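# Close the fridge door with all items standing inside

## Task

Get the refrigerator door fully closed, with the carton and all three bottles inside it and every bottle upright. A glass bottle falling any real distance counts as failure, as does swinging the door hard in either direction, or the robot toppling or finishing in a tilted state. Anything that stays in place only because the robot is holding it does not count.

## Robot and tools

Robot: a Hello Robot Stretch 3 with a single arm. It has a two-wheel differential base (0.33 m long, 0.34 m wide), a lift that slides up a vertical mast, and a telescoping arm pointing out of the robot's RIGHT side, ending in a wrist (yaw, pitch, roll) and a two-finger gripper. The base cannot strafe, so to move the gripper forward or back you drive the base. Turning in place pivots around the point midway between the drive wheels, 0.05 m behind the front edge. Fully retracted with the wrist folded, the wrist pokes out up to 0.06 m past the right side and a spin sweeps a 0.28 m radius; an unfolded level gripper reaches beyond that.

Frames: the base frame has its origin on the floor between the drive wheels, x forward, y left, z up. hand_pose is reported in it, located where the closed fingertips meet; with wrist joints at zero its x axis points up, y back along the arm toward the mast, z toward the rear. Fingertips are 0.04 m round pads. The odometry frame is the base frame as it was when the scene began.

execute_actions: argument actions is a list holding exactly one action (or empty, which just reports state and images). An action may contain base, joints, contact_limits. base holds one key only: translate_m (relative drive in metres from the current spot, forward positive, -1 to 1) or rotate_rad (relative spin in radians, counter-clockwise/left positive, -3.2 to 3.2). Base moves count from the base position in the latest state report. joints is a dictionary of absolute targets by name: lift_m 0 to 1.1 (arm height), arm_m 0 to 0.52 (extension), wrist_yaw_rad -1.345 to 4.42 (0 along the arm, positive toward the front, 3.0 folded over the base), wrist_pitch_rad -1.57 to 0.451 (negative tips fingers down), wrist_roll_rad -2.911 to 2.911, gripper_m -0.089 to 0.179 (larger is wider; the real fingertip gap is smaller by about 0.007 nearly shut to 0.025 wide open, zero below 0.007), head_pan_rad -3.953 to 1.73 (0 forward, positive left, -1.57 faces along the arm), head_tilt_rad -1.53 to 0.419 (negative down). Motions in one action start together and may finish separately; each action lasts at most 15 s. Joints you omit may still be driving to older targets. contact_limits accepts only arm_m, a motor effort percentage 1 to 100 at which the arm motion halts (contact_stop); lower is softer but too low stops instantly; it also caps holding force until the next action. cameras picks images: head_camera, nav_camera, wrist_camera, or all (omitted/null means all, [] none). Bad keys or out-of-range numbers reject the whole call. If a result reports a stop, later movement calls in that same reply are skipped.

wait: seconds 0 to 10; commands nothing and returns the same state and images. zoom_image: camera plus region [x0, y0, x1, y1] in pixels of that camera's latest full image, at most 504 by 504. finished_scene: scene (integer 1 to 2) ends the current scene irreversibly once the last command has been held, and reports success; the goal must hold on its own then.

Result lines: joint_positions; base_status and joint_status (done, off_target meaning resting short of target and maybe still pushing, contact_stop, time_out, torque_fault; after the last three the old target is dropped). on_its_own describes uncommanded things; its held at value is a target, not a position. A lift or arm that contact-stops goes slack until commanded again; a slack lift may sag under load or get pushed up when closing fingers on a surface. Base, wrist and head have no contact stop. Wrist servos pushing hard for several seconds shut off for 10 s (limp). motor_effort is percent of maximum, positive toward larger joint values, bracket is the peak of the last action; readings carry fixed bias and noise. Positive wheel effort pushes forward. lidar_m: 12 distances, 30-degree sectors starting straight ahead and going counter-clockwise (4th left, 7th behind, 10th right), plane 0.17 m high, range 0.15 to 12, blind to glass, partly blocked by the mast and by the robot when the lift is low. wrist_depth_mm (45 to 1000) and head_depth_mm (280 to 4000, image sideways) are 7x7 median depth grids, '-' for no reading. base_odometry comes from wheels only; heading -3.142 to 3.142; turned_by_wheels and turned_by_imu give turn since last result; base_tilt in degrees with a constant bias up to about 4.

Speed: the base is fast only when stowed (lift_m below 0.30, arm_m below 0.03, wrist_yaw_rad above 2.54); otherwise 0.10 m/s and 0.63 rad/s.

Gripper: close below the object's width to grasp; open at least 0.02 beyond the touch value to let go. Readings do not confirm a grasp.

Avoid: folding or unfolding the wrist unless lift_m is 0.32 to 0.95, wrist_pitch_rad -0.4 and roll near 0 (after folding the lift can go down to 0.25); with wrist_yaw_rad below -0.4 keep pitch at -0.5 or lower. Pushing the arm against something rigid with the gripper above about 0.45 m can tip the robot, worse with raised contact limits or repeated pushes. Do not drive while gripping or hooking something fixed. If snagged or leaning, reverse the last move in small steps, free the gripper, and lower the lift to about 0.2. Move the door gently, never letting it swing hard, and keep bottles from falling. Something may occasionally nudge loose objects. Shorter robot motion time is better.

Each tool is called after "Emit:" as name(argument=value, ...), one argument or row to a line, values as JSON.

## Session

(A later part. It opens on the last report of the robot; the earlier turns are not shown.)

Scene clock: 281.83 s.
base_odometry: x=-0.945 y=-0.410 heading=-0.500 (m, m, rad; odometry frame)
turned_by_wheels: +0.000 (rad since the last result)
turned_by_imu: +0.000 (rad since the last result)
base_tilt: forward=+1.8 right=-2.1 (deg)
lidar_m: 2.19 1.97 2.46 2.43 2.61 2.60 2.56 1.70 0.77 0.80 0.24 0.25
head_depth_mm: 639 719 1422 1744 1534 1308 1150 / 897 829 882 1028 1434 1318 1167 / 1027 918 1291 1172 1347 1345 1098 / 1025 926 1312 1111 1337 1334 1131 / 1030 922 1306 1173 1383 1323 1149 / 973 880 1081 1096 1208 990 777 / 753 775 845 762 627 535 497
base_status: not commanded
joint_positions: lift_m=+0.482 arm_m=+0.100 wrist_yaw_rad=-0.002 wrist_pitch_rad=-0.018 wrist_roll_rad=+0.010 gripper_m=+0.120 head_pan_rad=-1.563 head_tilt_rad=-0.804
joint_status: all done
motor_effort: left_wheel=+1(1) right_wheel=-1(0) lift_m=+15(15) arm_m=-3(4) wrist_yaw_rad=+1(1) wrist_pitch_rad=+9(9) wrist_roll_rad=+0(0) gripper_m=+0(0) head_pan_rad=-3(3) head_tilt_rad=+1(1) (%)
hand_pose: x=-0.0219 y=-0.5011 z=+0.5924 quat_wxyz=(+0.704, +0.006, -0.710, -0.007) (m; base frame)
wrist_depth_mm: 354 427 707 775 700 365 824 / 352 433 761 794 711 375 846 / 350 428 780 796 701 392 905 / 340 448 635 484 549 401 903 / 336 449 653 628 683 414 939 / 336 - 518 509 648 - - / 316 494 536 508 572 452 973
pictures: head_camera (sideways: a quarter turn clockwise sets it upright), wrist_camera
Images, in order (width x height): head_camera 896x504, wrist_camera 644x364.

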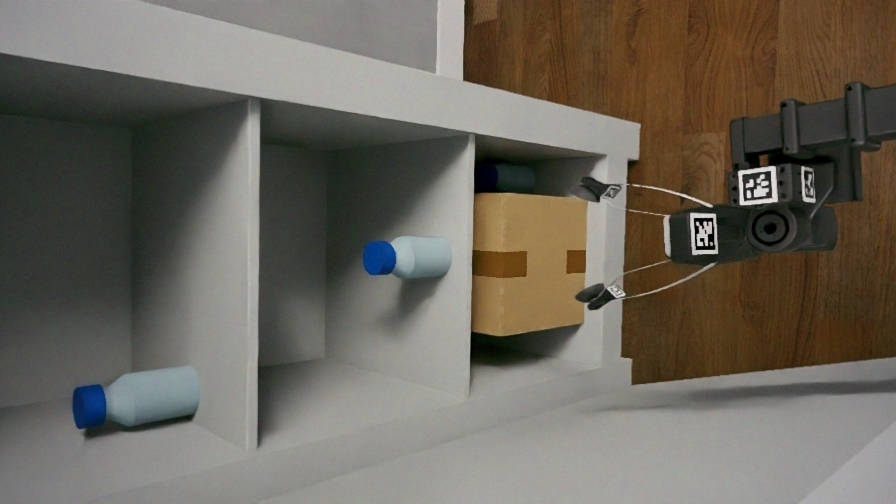

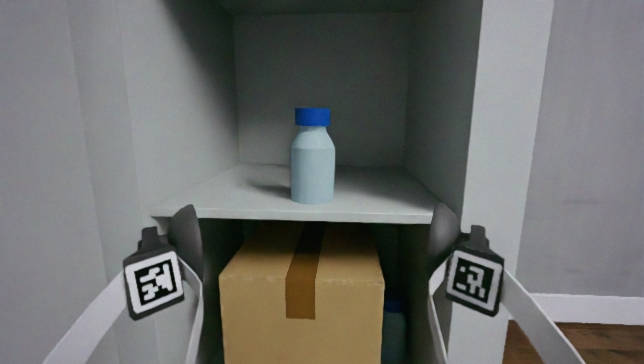

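Emit:
execute_actions(
  actions=[
    {"base":{"translate_m":-0.4},"joints":{"arm_m":0,"gripper_m":0,"wrist_pitch_rad":-0.4}},
  ],
  cameras=[],
)

Emit:
execute_actions(
  actions=[
    {"base":{"rotate_rad":1.0},"joints":{"wrist_yaw_rad":3.0}},
  ],
  cameras=[],
)

Emit:
execute_actions(
  actions=[
    {"base":{"translate_m":0.3}},
  ],
  cameras=[],
)

Emit:
execute_actions(
  actions=[
    {"base":{"rotate_rad":-1.0}},
  ],
  cameras=[],
)

Emit:
execute_actions(
  actions=[
    {"base":{"translate_m":0.4},"joints":{"head_tilt_rad":-1.0}},
  ],
)

Scene clock: 302.13 s.
base_odometry: x=-1.296 y=-0.218 heading=-0.500 (m, m, rad; odometry frame)
turned_by_wheels: +0.000 (rad since the last result)
turned_by_imu: +0.001 (rad since the last result)
base_tilt: forward=+1.8 right=-2.1 (deg)
lidar_m: 2.58 2.35 2.52 2.48 2.66 2.19 2.16 1.65 1.30 0.74 0.84 0.59
head_depth_mm: 1091 1234 1448 1699 1522 1296 1148 / 1100 1247 1443 1716 1533 1306 1172 / 1104 1255 1451 1712 1532 1318 1172 / 1108 1255 1470 1717 1547 1332 1150 / 1005 1035 1062 1094 1302 1320 1156 / 632 709 812 1072 1334 1319 1153 / 633 886 1327 1114 1302 1330 1150
base_status: done
joint_positions: lift_m=+0.482 arm_m=+0.000 wrist_yaw_rad=-0.002 wrist_pitch_rad=-0.415 wrist_roll_rad=+0.010 gripper_m=+0.000 head_pan_rad=-1.563 head_tilt_rad=-0.804
joint_status: all done
motor_effort: left_wheel=+1(3) right_wheel=-1(4) lift_m=+15(14) arm_m=-3(1) wrist_yaw_rad=+0(1) wrist_pitch_rad=+7(9) wrist_roll_rad=+1(0) gripper_m=-3(81) head_pan_rad=-3(3) head_tilt_rad=+2(2) (%)
hand_pose: x=-0.0219 y=-0.3701 z=+0.4958 quat_wxyz=(+0.688, +0.144, -0.695, -0.147) (m; base frame)
wrist_depth_mm: 509 526 459 888 906 867 875 / 680 677 486 - 946 963 937 / 588 589 539 - - - - / 658 652 607 - - - - / 706 702 657 - 847 851 858 / 700 689 695 667 702 723 717 / 607 625 627 625 611 625 619
pictures: none
No camera images: the call's "cameras" was empty. Leave "cameras" out to get every camera's image.

Scene clock: 304.70 s.
base_odometry: x=-1.296 y=-0.218 heading=+0.499 (m, m, rad; odometry frame)
turned_by_wheels: +1.000 (rad since the last result)
turned_by_imu: +0.979 (rad since the last result)
base_tilt: forward=+1.8 right=-2.0 (deg)
lidar_m: 2.54 2.48 2.61 2.22 2.19 1.71 1.31 0.74 0.76 0.59 0.59 2.34
head_depth_mm: 842 941 1160 1205 1316 1299 1144 / 789 937 1094 1329 1463 1311 1170 / 694 806 945 1174 1450 1318 1167 / 619 707 815 975 1204 1314 1173 / 564 630 719 836 998 1243 1152 / 514 570 640 750 1436 1322 1158 / 474 537 2121 1855 1545 1316 1153
base_status: done
joint_positions: lift_m=+0.482 arm_m=+0.000 wrist_yaw_rad=+2.997 wrist_pitch_rad=-0.415 wrist_roll_rad=+0.010 gripper_m=+0.000 head_pan_rad=-1.563 head_tilt_rad=-0.804
joint_status: all done
motor_effort: left_wheel=-1(5) right_wheel=+1(4) lift_m=+15(15) arm_m=-3(3) wrist_yaw_rad=+2(2) wrist_pitch_rad=+7(7) wrist_roll_rad=+1(1) gripper_m=-2(2) head_pan_rad=-3(3) head_tilt_rad=+1(1) (%)
hand_pose: x=+0.0112 y=+0.0772 z=+0.4958 quat_wxyz=(+0.196, +0.704, +0.094, +0.676) (m; base frame)
wrist_depth_mm: - - - - - - - / - - - - - - - / - - - - - - - / - - - - - - - / 846 840 836 - 869 847 848 / 710 708 - 667 731 726 714 / 610 603 613 619 617 624 624
pictures: none
No camera images: the call's "cameras" was empty. Leave "cameras" out to get every camera's image.

Scene clock: 308.63 s.
base_odometry: x=-1.033 y=-0.074 heading=+0.499 (m, m, rad; odometry frame)
turned_by_wheels: +0.000 (rad since the last result)
turned_by_imu: -0.001 (rad since the last result)
base_tilt: forward=+1.7 right=-2.0 (deg)
lidar_m: 2.25 2.21 2.34 2.36 2.33 2.09 1.58 0.98 0.59 0.59 2.45 2.13
head_depth_mm: 517 628 802 1091 1483 1315 1139 / 488 554 655 829 1158 1307 1164 / 2115 2412 722 828 1037 1260 1162 / 2525 2800 2342 1866 1544 1306 1175 / 2377 2661 2338 1867 1541 1327 1148 / 2271 2518 2376 1854 1552 1317 1153 / 2124 2379 2377 1882 1551 1327 1167
base_status: done
joint_positions: lift_m=+0.482 arm_m=+0.000 wrist_yaw_rad=+2.997 wrist_pitch_rad=-0.415 wrist_roll_rad=+0.010 gripper_m=+0.000 head_pan_rad=-1.563 head_tilt_rad=-0.804
joint_status: not commanded
motor_effort: left_wheel=-1(4) right_wheel=+0(4) lift_m=+14(15) arm_m=-3(3) wrist_yaw_rad=+2(2) wrist_pitch_rad=+7(7) wrist_roll_rad=+0(1) gripper_m=-2(2) head_pan_rad=-3(3) head_tilt_rad=+0(2) (%)
hand_pose: x=+0.0111 y=+0.0772 z=+0.4958 quat_wxyz=(+0.196, +0.704, +0.094, +0.676) (m; base frame)
wrist_depth_mm: - - - - - - - / - - - - - - - / - - - - - - - / - - - - - - - / 816 840 844 - 850 851 877 / 713 707 - 690 711 735 713 / 614 617 615 626 614 629 620
pictures: none
No camera images: the call's "cameras" was empty. Leave "cameras" out to get every camera's image.

Scene clock: 311.17 s.
base_odometry: x=-1.033 y=-0.074 heading=-0.501 (m, m, rad; odometry frame)
turned_by_wheels: -1.000 (rad since the last result)
turned_by_imu: -0.979 (rad since the last result)
base_tilt: forward=+1.7 right=-2.2 (deg)
lidar_m: 2.11 2.13 2.24 2.21 2.37 2.33 2.30 1.99 1.56 0.98 0.59 0.60
head_depth_mm: 1329 1512 1759 1851 1519 1312 1142 / 1327 1530 1758 1861 1536 1311 1169 / 1337 1522 1755 1879 1542 1313 1176 / 873 1003 1174 1530 1511 1326 1165 / 1207 1421 1399 1505 1529 1322 1156 / 1221 1414 1344 1416 1544 1325 1155 / 1231 1295 1353 1457 1494 1272 1137
base_status: done
joint_positions: lift_m=+0.482 arm_m=+0.000 wrist_yaw_rad=+2.997 wrist_pitch_rad=-0.415 wrist_roll_rad=+0.010 gripper_m=+0.000 head_pan_rad=-1.563 head_tilt_rad=-0.803
joint_status: not commanded
motor_effort: left_wheel=+1(5) right_wheel=-1(4) lift_m=+15(15) arm_m=-3(3) wrist_yaw_rad=+2(1) wrist_pitch_rad=+8(7) wrist_roll_rad=+0(0) gripper_m=-2(1) head_pan_rad=-3(3) head_tilt_rad=+1(1) (%)
hand_pose: x=+0.0111 y=+0.0772 z=+0.4958 quat_wxyz=(+0.196, +0.704, +0.094, +0.676) (m; base frame)
wrist_depth_mm: - - - - - - - / - - - - - - - / - - - - - - - / - - - - - - - / 840 831 839 - 879 859 860 / 712 709 - 674 706 715 718 / 601 607 614 630 619 608 630
pictures: none
No camera images: the call's "cameras" was empty. Leave "cameras" out to get every camera's image.

Scene clock: 316.13 s.
base_odometry: x=-0.682 y=-0.266 heading=-0.500 (m, m, rad; odometry frame)
turned_by_wheels: +0.000 (rad since the last result)
turned_by_imu: -0.001 (rad since the last result)
base_tilt: forward=+1.8 right=-2.1 (deg)
lidar_m: 2.05 1.73 2.19 2.15 2.33 2.74 2.70 2.05 1.06 0.43 1.70 2.08
head_depth_mm: 990 1117 1754 1576 1366 1227 1097 / 1319 1273 1509 1536 1389 1244 - / 1356 1232 1411 1542 1384 1269 - / 1322 1300 1372 1513 1338 1256 - / 368 431 531 768 1343 1243 1107 / 443 1679 1762 1586 1384 1240 1109 / 1393 1697 1838 1585 1395 1228 1108
base_status: done
joint_positions: lift_m=+0.482 arm_m=+0.000 wrist_yaw_rad=+2.997 wrist_pitch_rad=-0.415 wrist_roll_rad=+0.010 gripper_m=+0.000 head_pan_rad=-1.563 head_tilt_rad=-0.987
joint_status: all done
motor_effort: left_wheel=+1(6) right_wheel=-2(3) lift_m=+15(14) arm_m=-3(3) wrist_yaw_rad=+1(2) wrist_pitch_rad=+7(7) wrist_roll_rad=+1(0) gripper_m=-3(1) head_pan_rad=-3(3) head_tilt_rad=-5(17) (%)
hand_pose: x=+0.0111 y=+0.0772 z=+0.4958 quat_wxyz=(+0.196, +0.704, +0.094, +0.676) (m; base frame)
wrist_depth_mm: - - - - - - - / - - - - - - - / - - - - - - - / - - - - - - - / 823 835 846 - 856 835 866 / 701 711 - 671 709 709 710 / 613 610 627 613 615 623 626
pictures: head_camera (sideways: a quarter turn clockwise sets it upright), nav_camera (sideways: a quarter turn counterclockwise sets it upright), wrist_camera
Images, in order (width x height): head_camera 896x504, nav_camera 672x504, wrist_camera 644x364.

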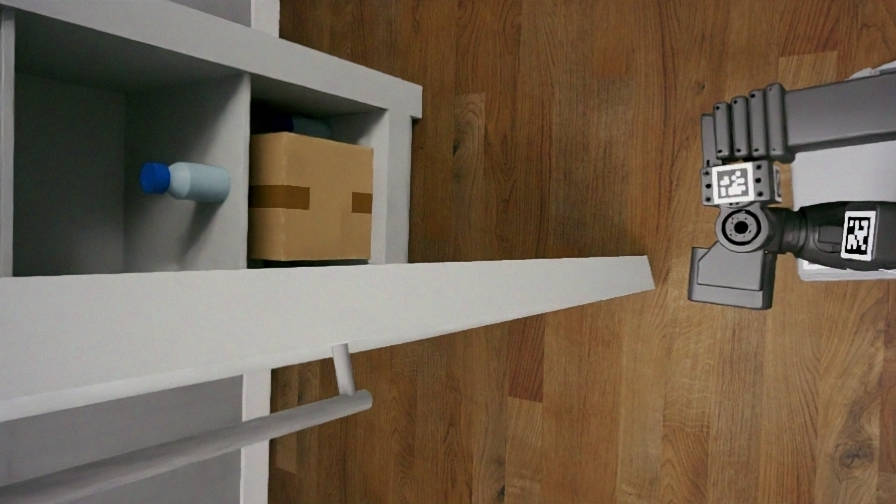

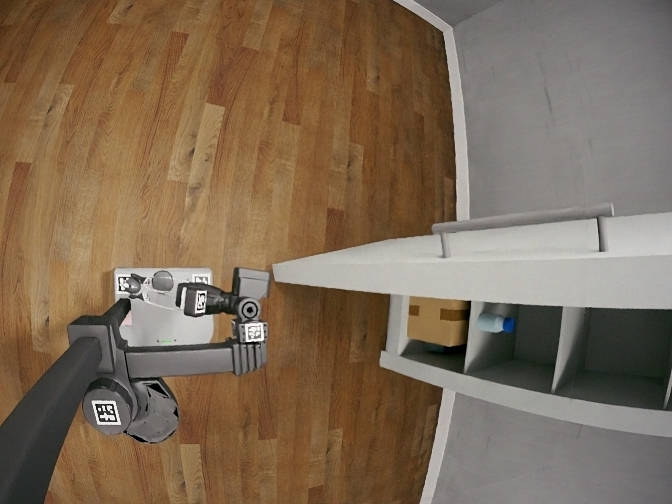

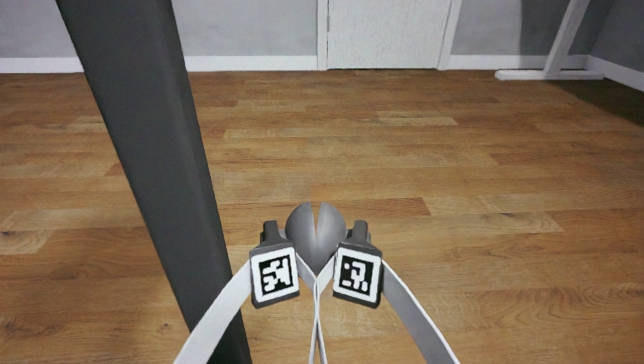

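Emit:
execute_actions(
  actions=[
    {"base":{"translate_m":0.25},"joints":{"lift_m":0.4}},
  ],
  cameras=[],
)

Emit:
execute_actions(
  actions=[
    {"joints":{"wrist_yaw_rad":0.0}},
  ],
  cameras=[],
)

Emit:
execute_actions(
  actions=[
    {"base":{"translate_m":-0.4},"joints":{"arm_m":0.2}},
  ],
)

Scene clock: 324.13 s.
base_odometry: x=-0.463 y=-0.386 heading=-0.500 (m, m, rad; odometry frame)
turned_by_wheels: +0.000 (rad since the last result)
turned_by_imu: -0.001 (rad since the last result)
base_tilt: forward=+1.9 right=-2.0 (deg)
lidar_m: 1.81 1.50 2.16 2.11 2.30 2.97 2.94 2.08 0.46 0.62 1.72 1.84
head_depth_mm: 441 486 556 1484 1368 1223 1099 / 556 565 618 766 1045 1241 - / 722 814 924 1075 1314 1241 - / 1470 1723 1806 1549 1375 1247 - / 1507 1769 1827 1560 1374 1233 1103 / 1501 1782 1829 1568 1379 1236 1112 / 1514 1787 1849 1584 1394 1237 1108
base_status: done
joint_positions: lift_m=+0.400 arm_m=+0.000 wrist_yaw_rad=+2.997 wrist_pitch_rad=-0.415 wrist_roll_rad=+0.010 gripper_m=+0.000 head_pan_rad=-1.563 head_tilt_rad=-0.987
joint_status: all done
motor_effort: left_wheel=+1(5) right_wheel=-1(4) lift_m=+14(13) arm_m=-3(3) wrist_yaw_rad=+1(2) wrist_pitch_rad=+8(8) wrist_roll_rad=+0(0) gripper_m=-2(2) head_pan_rad=-3(3) head_tilt_rad=-5(5) (%)
hand_pose: x=+0.0111 y=+0.0771 z=+0.4136 quat_wxyz=(+0.196, +0.704, +0.095, +0.676) (m; base frame)
wrist_depth_mm: - - - - - - - / - - - - - - - / - - - - - - - / 873 887 871 908 897 914 926 / 714 740 721 - 742 724 761 / 611 616 - 584 617 620 616 / 533 525 - 547 535 535 542
pictures: none
No camera images: the call's "cameras" was empty. Leave "cameras" out to get every camera's image.

Scene clock: 326.63 s.
base_odometry: x=-0.463 y=-0.386 heading=-0.500 (m, m, rad; odometry frame)
turned_by_wheels: +0.000 (rad since the last result)
turned_by_imu: +0.000 (rad since the last result)
base_tilt: forward=+1.7 right=-2.0 (deg)
lidar_m: 1.81 1.50 2.16 2.12 2.30 2.98 2.94 2.09 0.46 0.61 1.73 1.83
head_depth_mm: 441 486 554 1475 1380 1229 1108 / 557 566 618 767 1041 1227 - / 725 813 930 1082 1306 1248 - / 1471 1739 1796 1530 1391 1250 - / 1512 1790 1838 1580 1384 1224 1109 / 1517 1790 1835 1587 1374 1229 1114 / 1516 1806 1845 1591 1384 1236 1111
base_status: not commanded
joint_positions: lift_m=+0.400 arm_m=+0.000 wrist_yaw_rad=+0.003 wrist_pitch_rad=-0.415 wrist_roll_rad=+0.010 gripper_m=+0.000 head_pan_rad=-1.563 head_tilt_rad=-0.987
joint_status: all done
motor_effort: left_wheel=+1(1) right_wheel=-1(1) lift_m=+14(14) arm_m=-3(3) wrist_yaw_rad=-3(2) wrist_pitch_rad=+8(8) wrist_roll_rad=+0(0) gripper_m=-2(3) head_pan_rad=-3(3) head_tilt_rad=-5(4) (%)
hand_pose: x=-0.0208 y=-0.3700 z=+0.4136 quat_wxyz=(+0.689, +0.146, -0.695, -0.146) (m; base frame)
wrist_depth_mm: - - - - 382 247 181 / - - - - 391 253 185 / - - - - 406 258 197 / 872 881 877 877 424 264 218 / 718 722 744 - 438 271 256 / 619 630 622 586 419 293 609 / 533 530 532 534 525 339 539
pictures: none
No camera images: the call's "cameras" was empty. Leave "cameras" out to get every camera's image.

Scene clock: 331.77 s.
base_odometry: x=-0.814 y=-0.194 heading=-0.500 (m, m, rad; odometry frame)
turned_by_wheels: +0.000 (rad since the last result)
turned_by_imu: +0.002 (rad since the last result)
base_tilt: forward=+1.7 right=-2.1 (deg)
lidar_m: 2.20 1.88 2.20 2.18 2.34 2.59 2.55 2.02 0.72 0.73 0.99 2.24
head_depth_mm: 1405 1692 1837 1572 1370 1233 1107 / 627 754 1710 1567 1372 1228 - / 678 784 954 1212 - 1229 - / 709 841 1028 1293 1347 1232 1144 / 754 896 1113 1466 1381 1228 1104 / 801 963 1213 1532 1384 1229 1110 / 845 1102 1840 1572 1381 1245 1112
base_status: done
joint_positions: lift_m=+0.400 arm_m=+0.200 wrist_yaw_rad=+0.003 wrist_pitch_rad=-0.419 wrist_roll_rad=+0.010 gripper_m=+0.000 head_pan_rad=-1.563 head_tilt_rad=-0.988
joint_status: all done
motor_effort: left_wheel=+1(7) right_wheel=-1(14) lift_m=+14(14) arm_m=+3(7) wrist_yaw_rad=-3(22) wrist_pitch_rad=+10(17) wrist_roll_rad=+0(0) gripper_m=-3(4) head_pan_rad=-3(2) head_tilt_rad=-4(4) (%)
hand_pose: x=-0.0209 y=-0.5689 z=+0.4127 quat_wxyz=(+0.688, +0.148, -0.695, -0.147) (m; base frame)
wrist_depth_mm: - 427 357 309 270 237 878 / - 483 394 335 292 259 - / - 563 443 369 318 275 - / 880 850 503 410 346 315 932 / 709 720 594 - 380 694 744 / 604 610 619 585 414 599 628 / 523 530 523 541 512 535 540
pictures: head_camera (sideways: a quarter turn clockwise sets it upright), nav_camera (sideways: a quarter turn counterclockwise sets it upright), wrist_camera
Images, in order (width x height): head_camera 896x504, nav_camera 672x504, wrist_camera 644x364.

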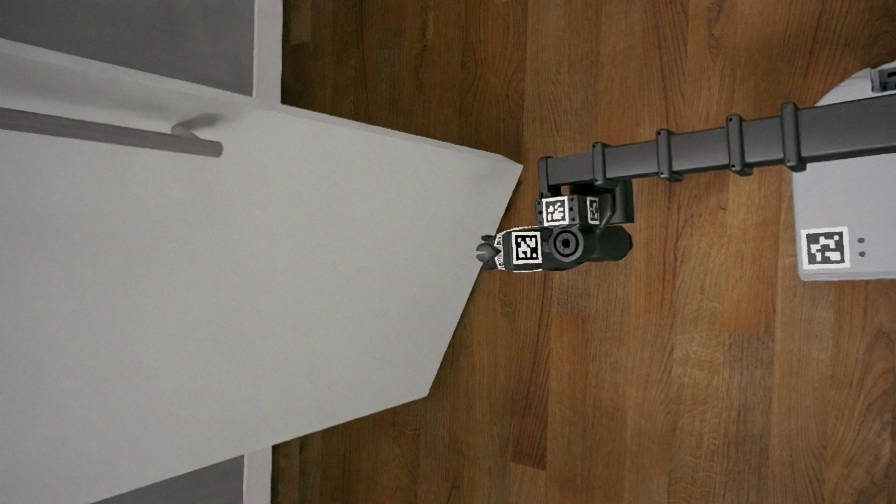

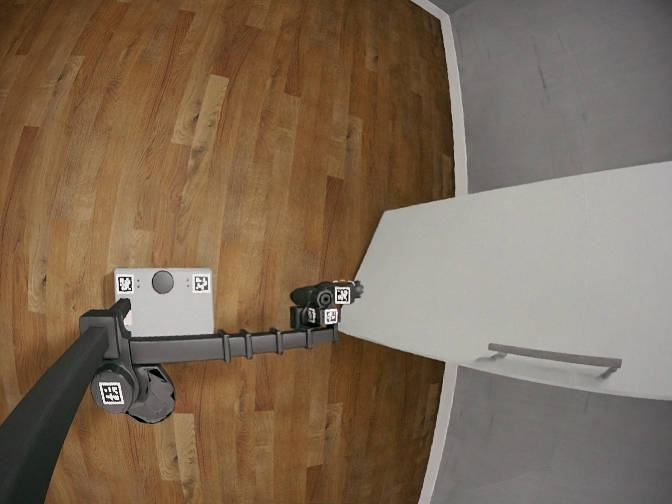

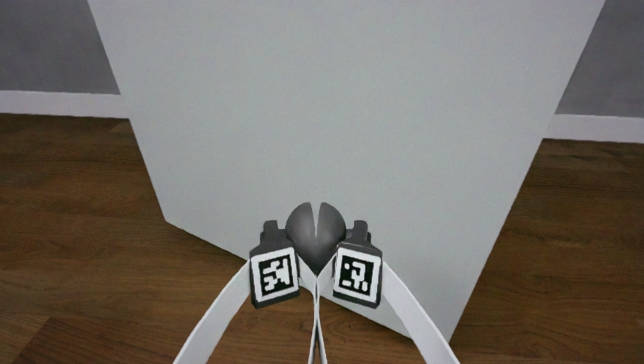

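Door now ~20° open. Push gently with the arm.

Emit:
execute_actions(
  actions=[
    {"base":{"translate_m":-0.05},"joints":{"arm_m":0.32},"contact_limits":{"arm_m":20}},
  ],
  cameras=["head_camera"],
)

Emit:
execute_actions(
  actions=[
    {"joints":{"arm_m":0.45},"contact_limits":{"arm_m":20}},
  ],
)

Scene clock: 337.10 s.
base_odometry: x=-0.857 y=-0.170 heading=-0.500 (m, m, rad; odometry frame)
turned_by_wheels: +0.000 (rad since the last result)
turned_by_imu: +0.000 (rad since the last result)
base_tilt: forward=+1.8 right=-1.9 (deg)
lidar_m: 1.98 1.93 2.20 2.19 2.36 2.53 2.50 2.02 0.95 0.93 1.01 2.28
head_depth_mm: 1424 1692 1845 1578 1365 1231 1109 / 848 1605 1835 1577 1386 1239 - / 850 1003 1219 1516 1380 1226 - / 855 1006 1228 1474 1379 1227 1150 / 858 1016 1239 1508 1383 1236 1108 / 863 1017 1254 1512 1382 1232 1104 / 864 1024 1769 1592 1380 1231 1112
base_status: done
joint_positions: lift_m=+0.400 arm_m=+0.320 wrist_yaw_rad=+0.002 wrist_pitch_rad=-0.419 wrist_roll_rad=+0.010 gripper_m=+0.000 head_pan_rad=-1.563 head_tilt_rad=-0.988
joint_status: all done
motor_effort: left_wheel=+1(3) right_wheel=-1(4) lift_m=+14(14) arm_m=+3(2) wrist_yaw_rad=-3(3) wrist_pitch_rad=+10(10) wrist_roll_rad=+1(0) gripper_m=-2(2) head_pan_rad=-3(3) head_tilt_rad=-4(4) (%)
contact_limits: arm_m 20 (drawing in: default 20, maximum 33; extending or still: default 28, maximum 45)
hand_pose: x=-0.0211 y=-0.6890 z=+0.4129 quat_wxyz=(+0.688, +0.147, -0.695, -0.147) (m; base frame)
wrist_depth_mm: 350 345 339 334 325 316 841 / 392 377 370 358 350 353 927 / - 422 408 397 393 963 - / 825 471 459 443 430 866 892 / 718 524 519 - 487 729 743 / 600 593 587 582 544 622 621 / 523 535 529 535 532 536 532
pictures: head_camera (sideways: a quarter turn clockwise sets it upright)
Images, in order (width x height): head_camera 896x504.

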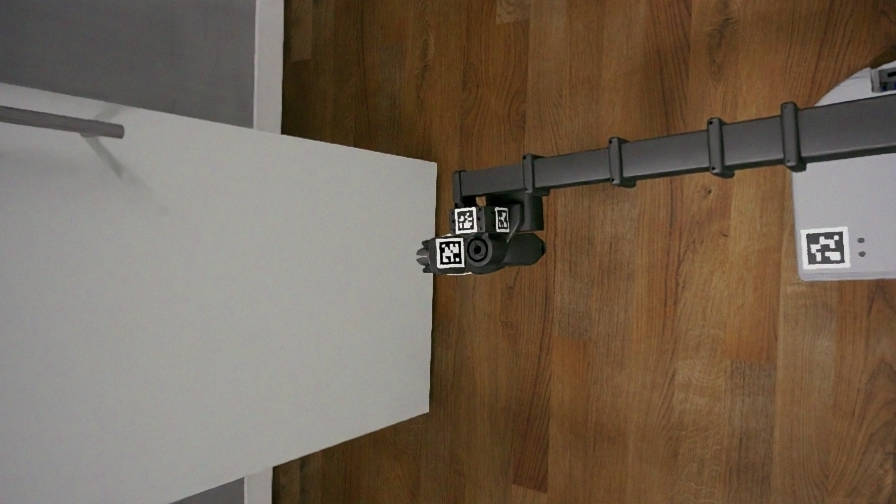

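Scene clock: 339.30 s.
base_odometry: x=-0.857 y=-0.170 heading=-0.500 (m, m, rad; odometry frame)
turned_by_wheels: +0.000 (rad since the last result)
turned_by_imu: +0.000 (rad since the last result)
base_tilt: forward=+1.7 right=-2.2 (deg)
lidar_m: 1.97 1.93 2.19 2.19 2.35 2.53 2.50 2.02 0.95 0.94 1.00 2.29
head_depth_mm: 1437 1686 1831 1568 1391 1227 1108 / 849 1616 1829 1576 1383 1230 - / 852 998 1229 1514 1406 1231 - / 855 1012 1229 1511 1380 1225 1143 / 858 1019 1244 1516 1379 1229 1113 / 862 1021 1252 1514 1396 1230 1114 / 864 1022 1779 1583 1378 1234 1102
base_status: not commanded
joint_positions: lift_m=+0.400 arm_m=+0.450 wrist_yaw_rad=+0.002 wrist_pitch_rad=-0.418 wrist_roll_rad=+0.010 gripper_m=+0.000 head_pan_rad=-1.563 head_tilt_rad=-0.988
joint_status: all done
motor_effort: left_wheel=+1(1) right_wheel=-1(1) lift_m=+14(14) arm_m=+3(1) wrist_yaw_rad=-2(2) wrist_pitch_rad=+9(9) wrist_roll_rad=+0(0) gripper_m=-2(2) head_pan_rad=-3(3) head_tilt_rad=-4(5) (%)
contact_limits: arm_m 20 (drawing in: default 20, maximum 33; extending or still: default 28, maximum 45)
hand_pose: x=-0.0211 y=-0.8190 z=+0.4129 quat_wxyz=(+0.688, +0.147, -0.695, -0.147) (m; base frame)
wrist_depth_mm: 229 225 220 215 211 207 202 / 252 247 241 236 229 226 221 / 277 271 266 259 254 246 248 / 313 306 297 288 282 274 830 / 358 349 336 - 313 307 752 / 425 398 391 394 358 360 618 / 512 491 459 432 422 520 534
pictures: head_camera (sideways: a quarter turn clockwise sets it upright), nav_camera (sideways: a quarter turn counterclockwise sets it upright), wrist_camera
Images, in order (width x height): head_camera 896x504, nav_camera 672x504, wrist_camera 644x364.

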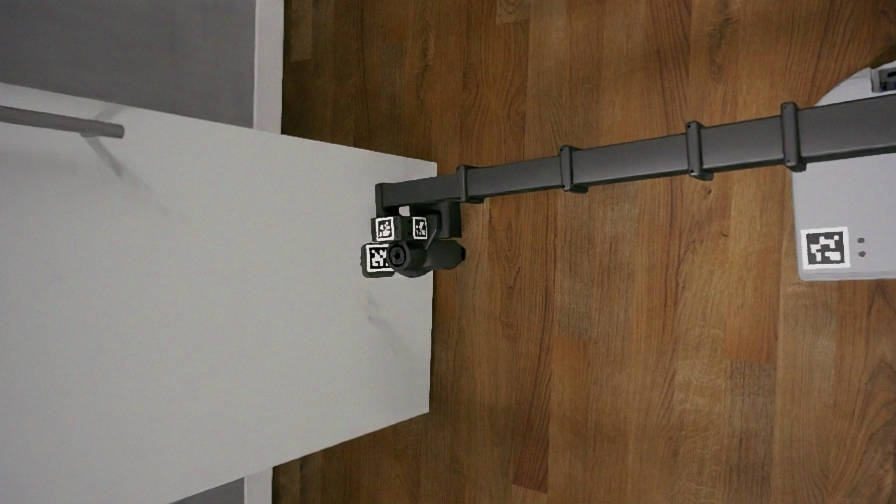

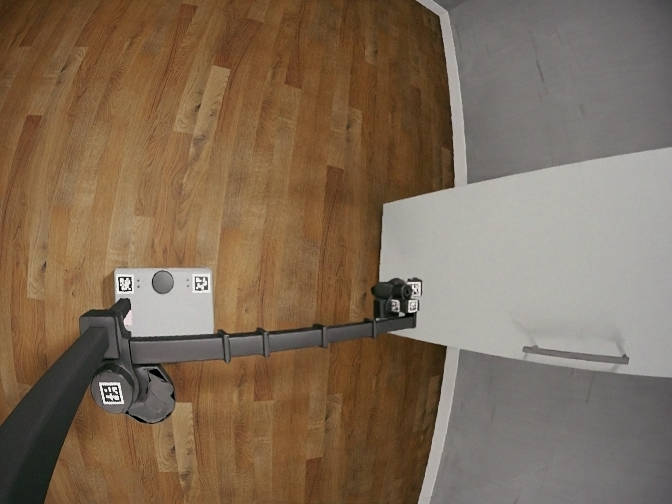

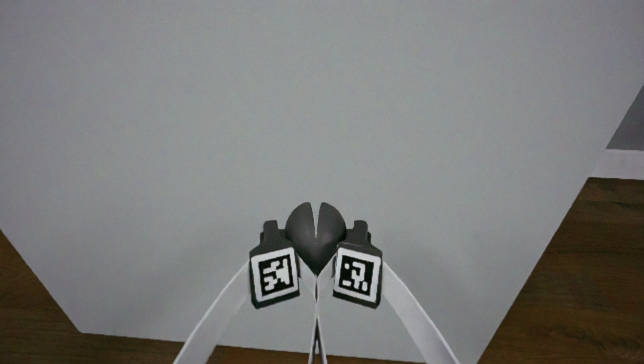

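Emit:
execute_actions(
  actions=[
    {"joints":{"arm_m":0.52},"contact_limits":{"arm_m":18}},
  ],
  cameras=["head_camera"],
)

Scene clock: 343.30 s.
base_odometry: x=-0.857 y=-0.170 heading=-0.500 (m, m, rad; odometry frame)
turned_by_wheels: +0.000 (rad since the last result)
turned_by_imu: +0.000 (rad since the last result)
base_tilt: forward=+1.8 right=-2.0 (deg)
lidar_m: 1.97 1.93 2.19 2.19 2.35 2.53 2.50 2.02 0.95 0.94 1.00 2.29
head_depth_mm: 1447 1710 1834 1570 1387 1226 1106 / 846 1622 1843 1561 1374 1220 - / 849 1003 1235 1512 1397 1221 - / 856 1013 1191 1524 1379 1226 1142 / 861 1013 1245 1522 1377 1230 1106 / 862 1024 1247 1515 1396 1228 1116 / 868 1029 1765 1590 1379 1242 1116
base_status: not commanded
joint_positions: lift_m=+0.400 arm_m=+0.518 wrist_yaw_rad=+0.002 wrist_pitch_rad=-0.418 wrist_roll_rad=+0.010 gripper_m=+0.000 head_pan_rad=-1.563 head_tilt_rad=-0.988
joint_status: all done
joint sent to its limit — the command would take arm_m past its upper limit, so that joint was sent only as far as its limit.
motor_effort: left_wheel=+1(1) right_wheel=-1(1) lift_m=+15(14) arm_m=+3(6) wrist_yaw_rad=-2(1) wrist_pitch_rad=+10(9) wrist_roll_rad=+0(1) gripper_m=+0(2) head_pan_rad=-3(3) head_tilt_rad=-5(5) (%)
contact_limits: arm_m 18 (drawing in: default 20, maximum 33; extending or still: default 28, maximum 45)
hand_pose: x=-0.0211 y=-0.8870 z=+0.4129 quat_wxyz=(+0.688, +0.147, -0.695, -0.147) (m; base frame)
wrist_depth_mm: 164 161 157 154 151 148 145 / 179 176 172 169 164 161 158 / 198 195 191 185 181 177 173 / 224 218 213 206 200 196 191 / 258 248 240 - 226 219 213 / 301 289 278 282 255 252 248 / 364 343 329 308 305 288 516
pictures: head_camera (sideways: a quarter turn clockwise sets it upright)
Images, in order (width x height): head_camera 896x504.

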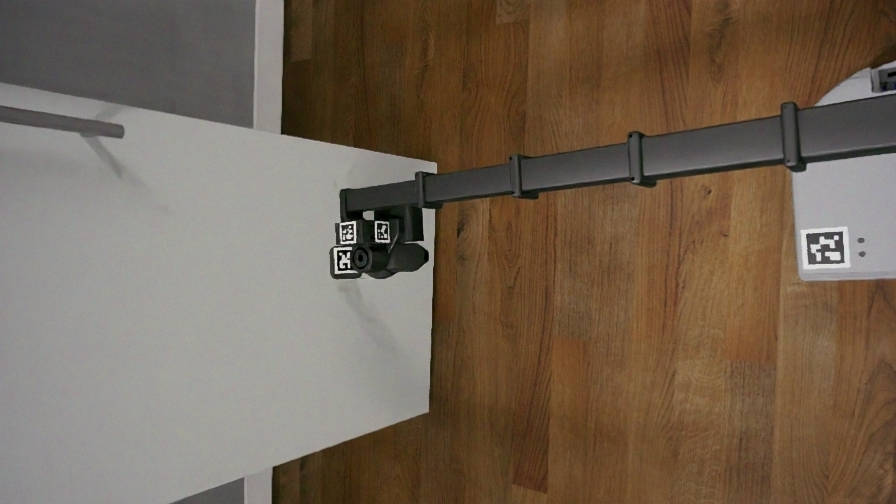

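Emit:
execute_actions(
  actions=[
    {"joints":{"wrist_pitch_rad":0}},
  ],
)

Scene clock: 346.07 s.
base_odometry: x=-0.857 y=-0.170 heading=-0.500 (m, m, rad; odometry frame)
turned_by_wheels: +0.000 (rad since the last result)
turned_by_imu: +0.000 (rad since the last result)
base_tilt: forward=+1.8 right=-1.9 (deg)
lidar_m: 1.97 1.93 2.19 2.18 2.35 2.53 2.50 2.02 0.95 0.94 1.01 2.29
head_depth_mm: 1440 1702 1822 1567 1381 1221 1107 / 844 1615 1811 1575 1379 1226 - / 852 1002 1224 1511 1397 1225 - / 855 1003 1160 1520 1384 1228 1138 / 855 1013 1246 1520 1368 1227 1108 / 863 1016 1260 1519 1376 1223 1112 / 862 1021 1769 1566 1386 1230 1113
base_status: not commanded
joint_positions: lift_m=+0.400 arm_m=+0.518 wrist_yaw_rad=+0.002 wrist_pitch_rad=-0.022 wrist_roll_rad=+0.010 gripper_m=+0.000 head_pan_rad=-1.563 head_tilt_rad=-0.988
joint_status: all done
motor_effort: left_wheel=+1(1) right_wheel=-1(1) lift_m=+14(14) arm_m=+3(3) wrist_yaw_rad=-2(2) wrist_pitch_rad=+12(11) wrist_roll_rad=+0(1) gripper_m=-4(2) head_pan_rad=-3(2) head_tilt_rad=-5(4) (%)
hand_pose: x=-0.0210 y=-0.9183 z=+0.5093 quat_wxyz=(+0.704, +0.009, -0.710, -0.008) (m; base frame)
wrist_depth_mm: 171 168 166 162 158 155 152 / 177 175 171 167 163 160 157 / 183 181 177 172 170 167 163 / 192 186 182 180 175 171 167 / 200 194 189 - 182 177 174 / 208 202 197 194 185 184 179 / 216 211 205 199 197 190 187
pictures: head_camera (sideways: a quarter turn clockwise sets it upright), nav_camera (sideways: a quarter turn counterclockwise sets it upright), wrist_camera
Images, in order (width x height): head_camera 896x504, nav_camera 672x504, wrist_camera 644x364.

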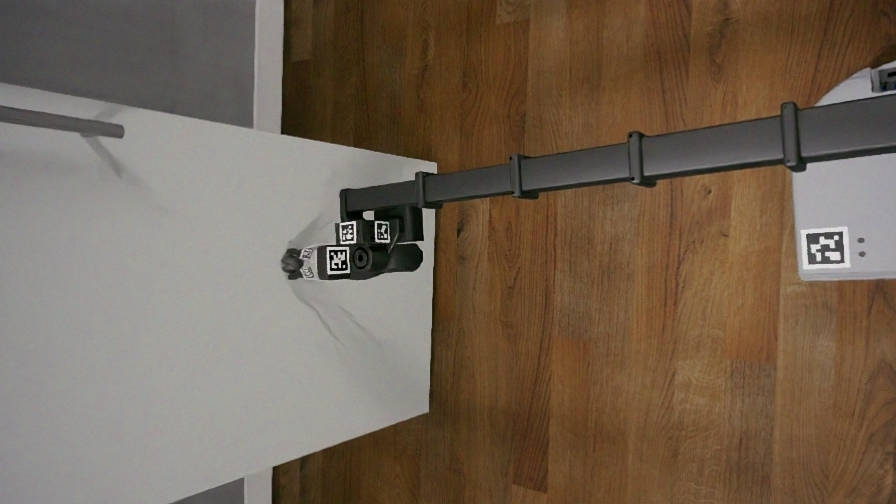

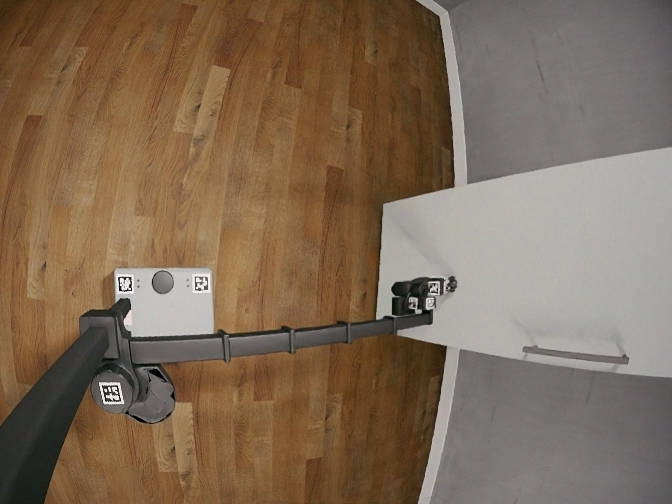

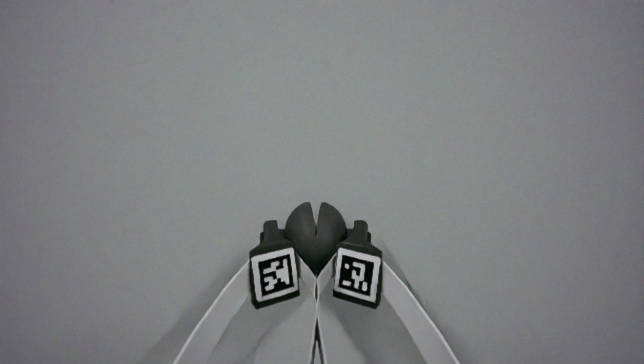

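Emit:
execute_actions(
  actions=[
    {"joints":{"arm_m":0.44}},
  ],
  cameras=[],
)

Emit:
execute_actions(
  actions=[
    {"base":{"translate_m":-0.17}},
  ],
  cameras=[],
)

Emit:
execute_actions(
  actions=[
    {"joints":{"arm_m":0.52,"head_pan_rad":-1.9,"head_tilt_rad":-0.7},"contact_limits":{"arm_m":18}},
  ],
)

Scene clock: 355.57 s.
base_odometry: x=-0.857 y=-0.170 heading=-0.500 (m, m, rad; odometry frame)
turned_by_wheels: +0.000 (rad since the last result)
turned_by_imu: +0.000 (rad since the last result)
base_tilt: forward=+1.7 right=-2.0 (deg)
lidar_m: 1.97 1.93 2.19 2.19 2.36 2.54 2.49 2.02 0.95 0.94 1.00 2.29
head_depth_mm: 1435 1689 1821 1569 1379 1222 1103 / 849 1620 1829 1575 1389 1224 - / 847 1003 1228 1518 1376 1231 - / 853 1003 1195 1515 1384 1230 1148 / 858 1014 1241 1507 1378 1234 1111 / 859 1015 1240 1518 1390 1229 1108 / 867 1026 1749 1569 1388 1242 1112
base_status: not commanded
joint_positions: lift_m=+0.400 arm_m=+0.440 wrist_yaw_rad=+0.002 wrist_pitch_rad=-0.022 wrist_roll_rad=+0.010 gripper_m=+0.000 head_pan_rad=-1.563 head_tilt_rad=-0.988
joint_status: all done
motor_effort: left_wheel=+1(1) right_wheel=-1(1) lift_m=+14(14) arm_m=-3(4) wrist_yaw_rad=+0(1) wrist_pitch_rad=+11(12) wrist_roll_rad=+0(0) gripper_m=-1(2) head_pan_rad=-3(3) head_tilt_rad=-5(6) (%)
hand_pose: x=-0.0210 y=-0.8409 z=+0.5095 quat_wxyz=(+0.704, +0.009, -0.710, -0.007) (m; base frame)
wrist_depth_mm: 245 241 237 231 227 222 220 / 253 251 247 239 236 229 226 / 264 259 255 249 243 238 234 / 273 268 265 257 252 246 245 / 284 277 274 - 260 256 253 / 296 290 285 282 270 264 877 / 309 301 292 287 282 274 753
pictures: none
No camera images: the call's "cameras" was empty. Leave "cameras" out to get every camera's image.

Scene clock: 358.33 s.
base_odometry: x=-1.007 y=-0.089 heading=-0.500 (m, m, rad; odometry frame)
turned_by_wheels: +0.000 (rad since the last result)
turned_by_imu: +0.001 (rad since the last result)
base_tilt: forward=+1.8 right=-2.0 (deg)
lidar_m: 2.09 2.10 2.24 2.21 2.38 2.36 2.33 1.99 1.57 0.92 0.99 2.46
head_depth_mm: 1419 1664 1846 1586 1368 1230 1100 / 1423 1681 1816 1571 1375 1221 - / 1440 1699 1836 1573 1385 1226 - / 822 1017 1216 1512 1389 1227 1147 / 839 1000 1223 1504 1385 1223 1102 / 849 1001 1225 1516 1377 1237 1108 / 851 1002 1236 1521 1381 1227 1108
base_status: done
joint_positions: lift_m=+0.400 arm_m=+0.440 wrist_yaw_rad=+0.002 wrist_pitch_rad=-0.022 wrist_roll_rad=+0.010 gripper_m=+0.000 head_pan_rad=-1.563 head_tilt_rad=-0.988
joint_status: not commanded
motor_effort: left_wheel=+1(3) right_wheel=+0(5) lift_m=+14(14) arm_m=-3(3) wrist_yaw_rad=-2(2) wrist_pitch_rad=+11(11) wrist_roll_rad=+1(0) gripper_m=-3(3) head_pan_rad=-3(3) head_tilt_rad=-5(5) (%)
hand_pose: x=-0.0210 y=-0.8409 z=+0.5095 quat_wxyz=(+0.704, +0.009, -0.710, -0.007) (m; base frame)
wrist_depth_mm: 231 225 221 217 745 744 722 / 239 232 229 223 801 777 758 / 245 241 236 231 788 813 775 / 255 249 245 239 850 828 810 / 265 259 254 - 872 858 836 / 276 267 264 260 911 870 870 / 291 284 275 267 738 804 817
pictures: none
No camera images: the call's "cameras" was empty. Leave "cameras" out to get every camera's image.

Scene clock: 360.00 s.
base_odometry: x=-1.007 y=-0.089 heading=-0.500 (m, m, rad; odometry frame)
turned_by_wheels: +0.000 (rad since the last result)
turned_by_imu: +0.000 (rad since the last result)
base_tilt: forward=+1.8 right=-2.0 (deg)
lidar_m: 2.08 2.09 2.24 2.21 2.37 2.36 2.33 2.00 1.56 0.92 0.99 2.46
head_depth_mm: 1508 1682 1950 2063 1654 1384 1184 / 1461 1639 1889 2082 1662 1372 1185 / 1398 1596 1801 1997 1671 1383 1183 / 1365 1530 1748 1949 1668 1417 1181 / 1332 1495 1681 1913 1723 1376 1195 / 1292 1449 1605 1468 1334 1401 1197 / 1222 833 911 1048 1214 1373 1194
base_status: not commanded
joint_positions: lift_m=+0.400 arm_m=+0.504 wrist_yaw_rad=-0.005 wrist_pitch_rad=-0.023 wrist_roll_rad=+0.010 gripper_m=+0.000 head_pan_rad=-1.893 head_tilt_rad=-0.704
joint_status: arm_m contact_stop (moved +0.064 of +0.080); the others done
joint sent to its limit — the command would take arm_m past its upper limit, so that joint was sent only as far as its limit.
on_its_own: arm_m is slack since a contact_stop, until your next command for it (your +0.520 is given up)
motor_effort: left_wheel=-1(3) right_wheel=+1(5) lift_m=+14(14) arm_m=+0(20) wrist_yaw_rad=+4(6) wrist_pitch_rad=+12(17) wrist_roll_rad=+0(0) gripper_m=-1(3) head_pan_rad=-3(21) head_tilt_rad=+2(17) (%)
contact_limits: arm_m 18 (drawing in: default 20, maximum 33; extending or still: default 28, maximum 45)
hand_pose: x=-0.0228 y=-0.9044 z=+0.5091 quat_wxyz=(+0.704, +0.007, -0.710, -0.010) (m; base frame)
wrist_depth_mm: 166 164 161 159 156 706 691 / 172 169 167 163 163 722 701 / 178 175 172 168 167 753 731 / 187 182 179 175 175 765 757 / 193 189 185 - 182 797 791 / 202 197 195 191 827 828 825 / 209 205 200 196 195 830 815
pictures: head_camera (sideways: a quarter turn clockwise sets it upright), nav_camera (sideways: a quarter turn counterclockwise sets it upright), wrist_camera
Images, in order (width x height): head_camera 896x504, nav_camera 672x504, wrist_camera 644x364.

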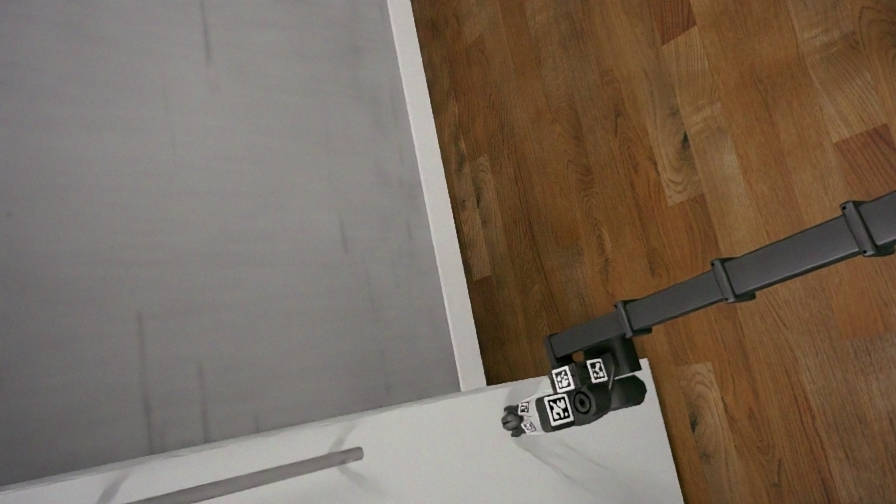

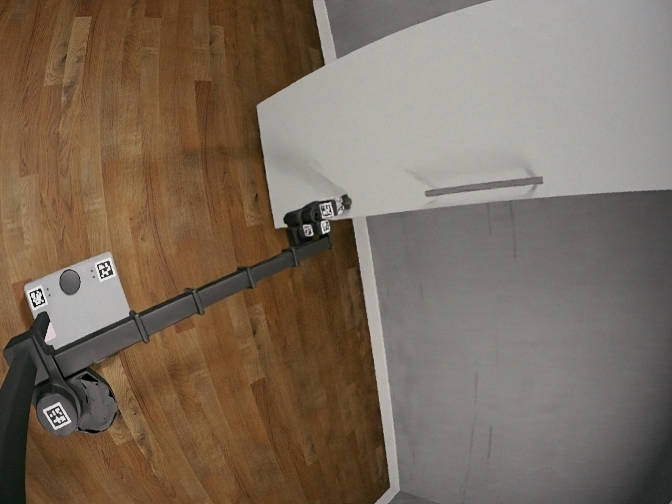

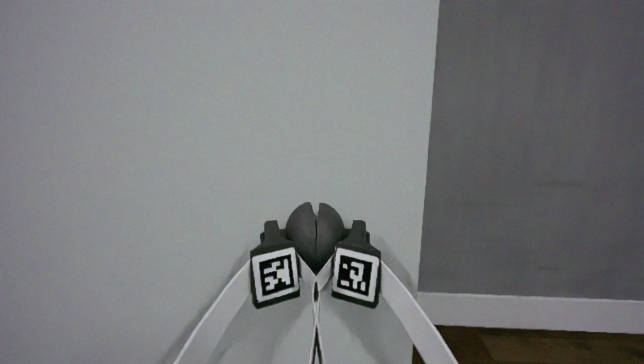

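Firm at the free edge, with the slant unchanged: the door is shut.

Emit:
execute_actions(
  actions=[
    {"joints":{"arm_m":0.3}},
  ],
  cameras=[],
)

Emit:
finished_scene(
  scene=1,
)

Scene clock: 366.03 s.
base_odometry: x=-1.007 y=-0.089 heading=-0.500 (m, m, rad; odometry frame)
turned_by_wheels: +0.000 (rad since the last result)
turned_by_imu: +0.000 (rad since the last result)
base_tilt: forward=+1.7 right=-2.0 (deg)
lidar_m: 2.09 2.10 2.24 2.21 2.37 2.37 2.33 1.99 1.56 0.92 0.99 2.46
head_depth_mm: 1486 1695 1983 2071 1643 1385 1183 / 1453 1640 1888 2042 1659 1390 1190 / 1417 1583 1804 2009 1647 1377 1207 / 1363 1527 1750 1922 1666 1428 1175 / 1338 1489 1687 1884 1666 - 1195 / 1303 1440 1610 1466 1290 1353 1192 / 1216 837 910 1053 1219 1375 1194
base_status: not commanded
joint_positions: lift_m=+0.400 arm_m=+0.300 wrist_yaw_rad=-0.002 wrist_pitch_rad=-0.021 wrist_roll_rad=+0.010 gripper_m=+0.000 head_pan_rad=-1.893 head_tilt_rad=-0.704
joint_status: all done
motor_effort: left_wheel=+0(1) right_wheel=+1(2) lift_m=+14(14) arm_m=-3(2) wrist_yaw_rad=+1(4) wrist_pitch_rad=+11(12) wrist_roll_rad=+1(1) gripper_m=-2(2) head_pan_rad=-3(3) head_tilt_rad=+1(2) (%)
hand_pose: x=-0.0219 y=-0.7010 z=+0.5096 quat_wxyz=(+0.704, +0.007, -0.710, -0.009) (m; base frame)
wrist_depth_mm: 360 355 345 344 883 897 855 / 376 373 359 352 933 885 887 / 394 383 372 364 943 910 911 / 408 404 385 377 - 948 953 / 422 405 406 - - - - / 439 428 420 413 - - - / 458 448 432 422 830 789 802
pictures: none
No camera images: the call's "cameras" was empty. Leave "cameras" out to get every camera's image.

The scene is finished: the task was done.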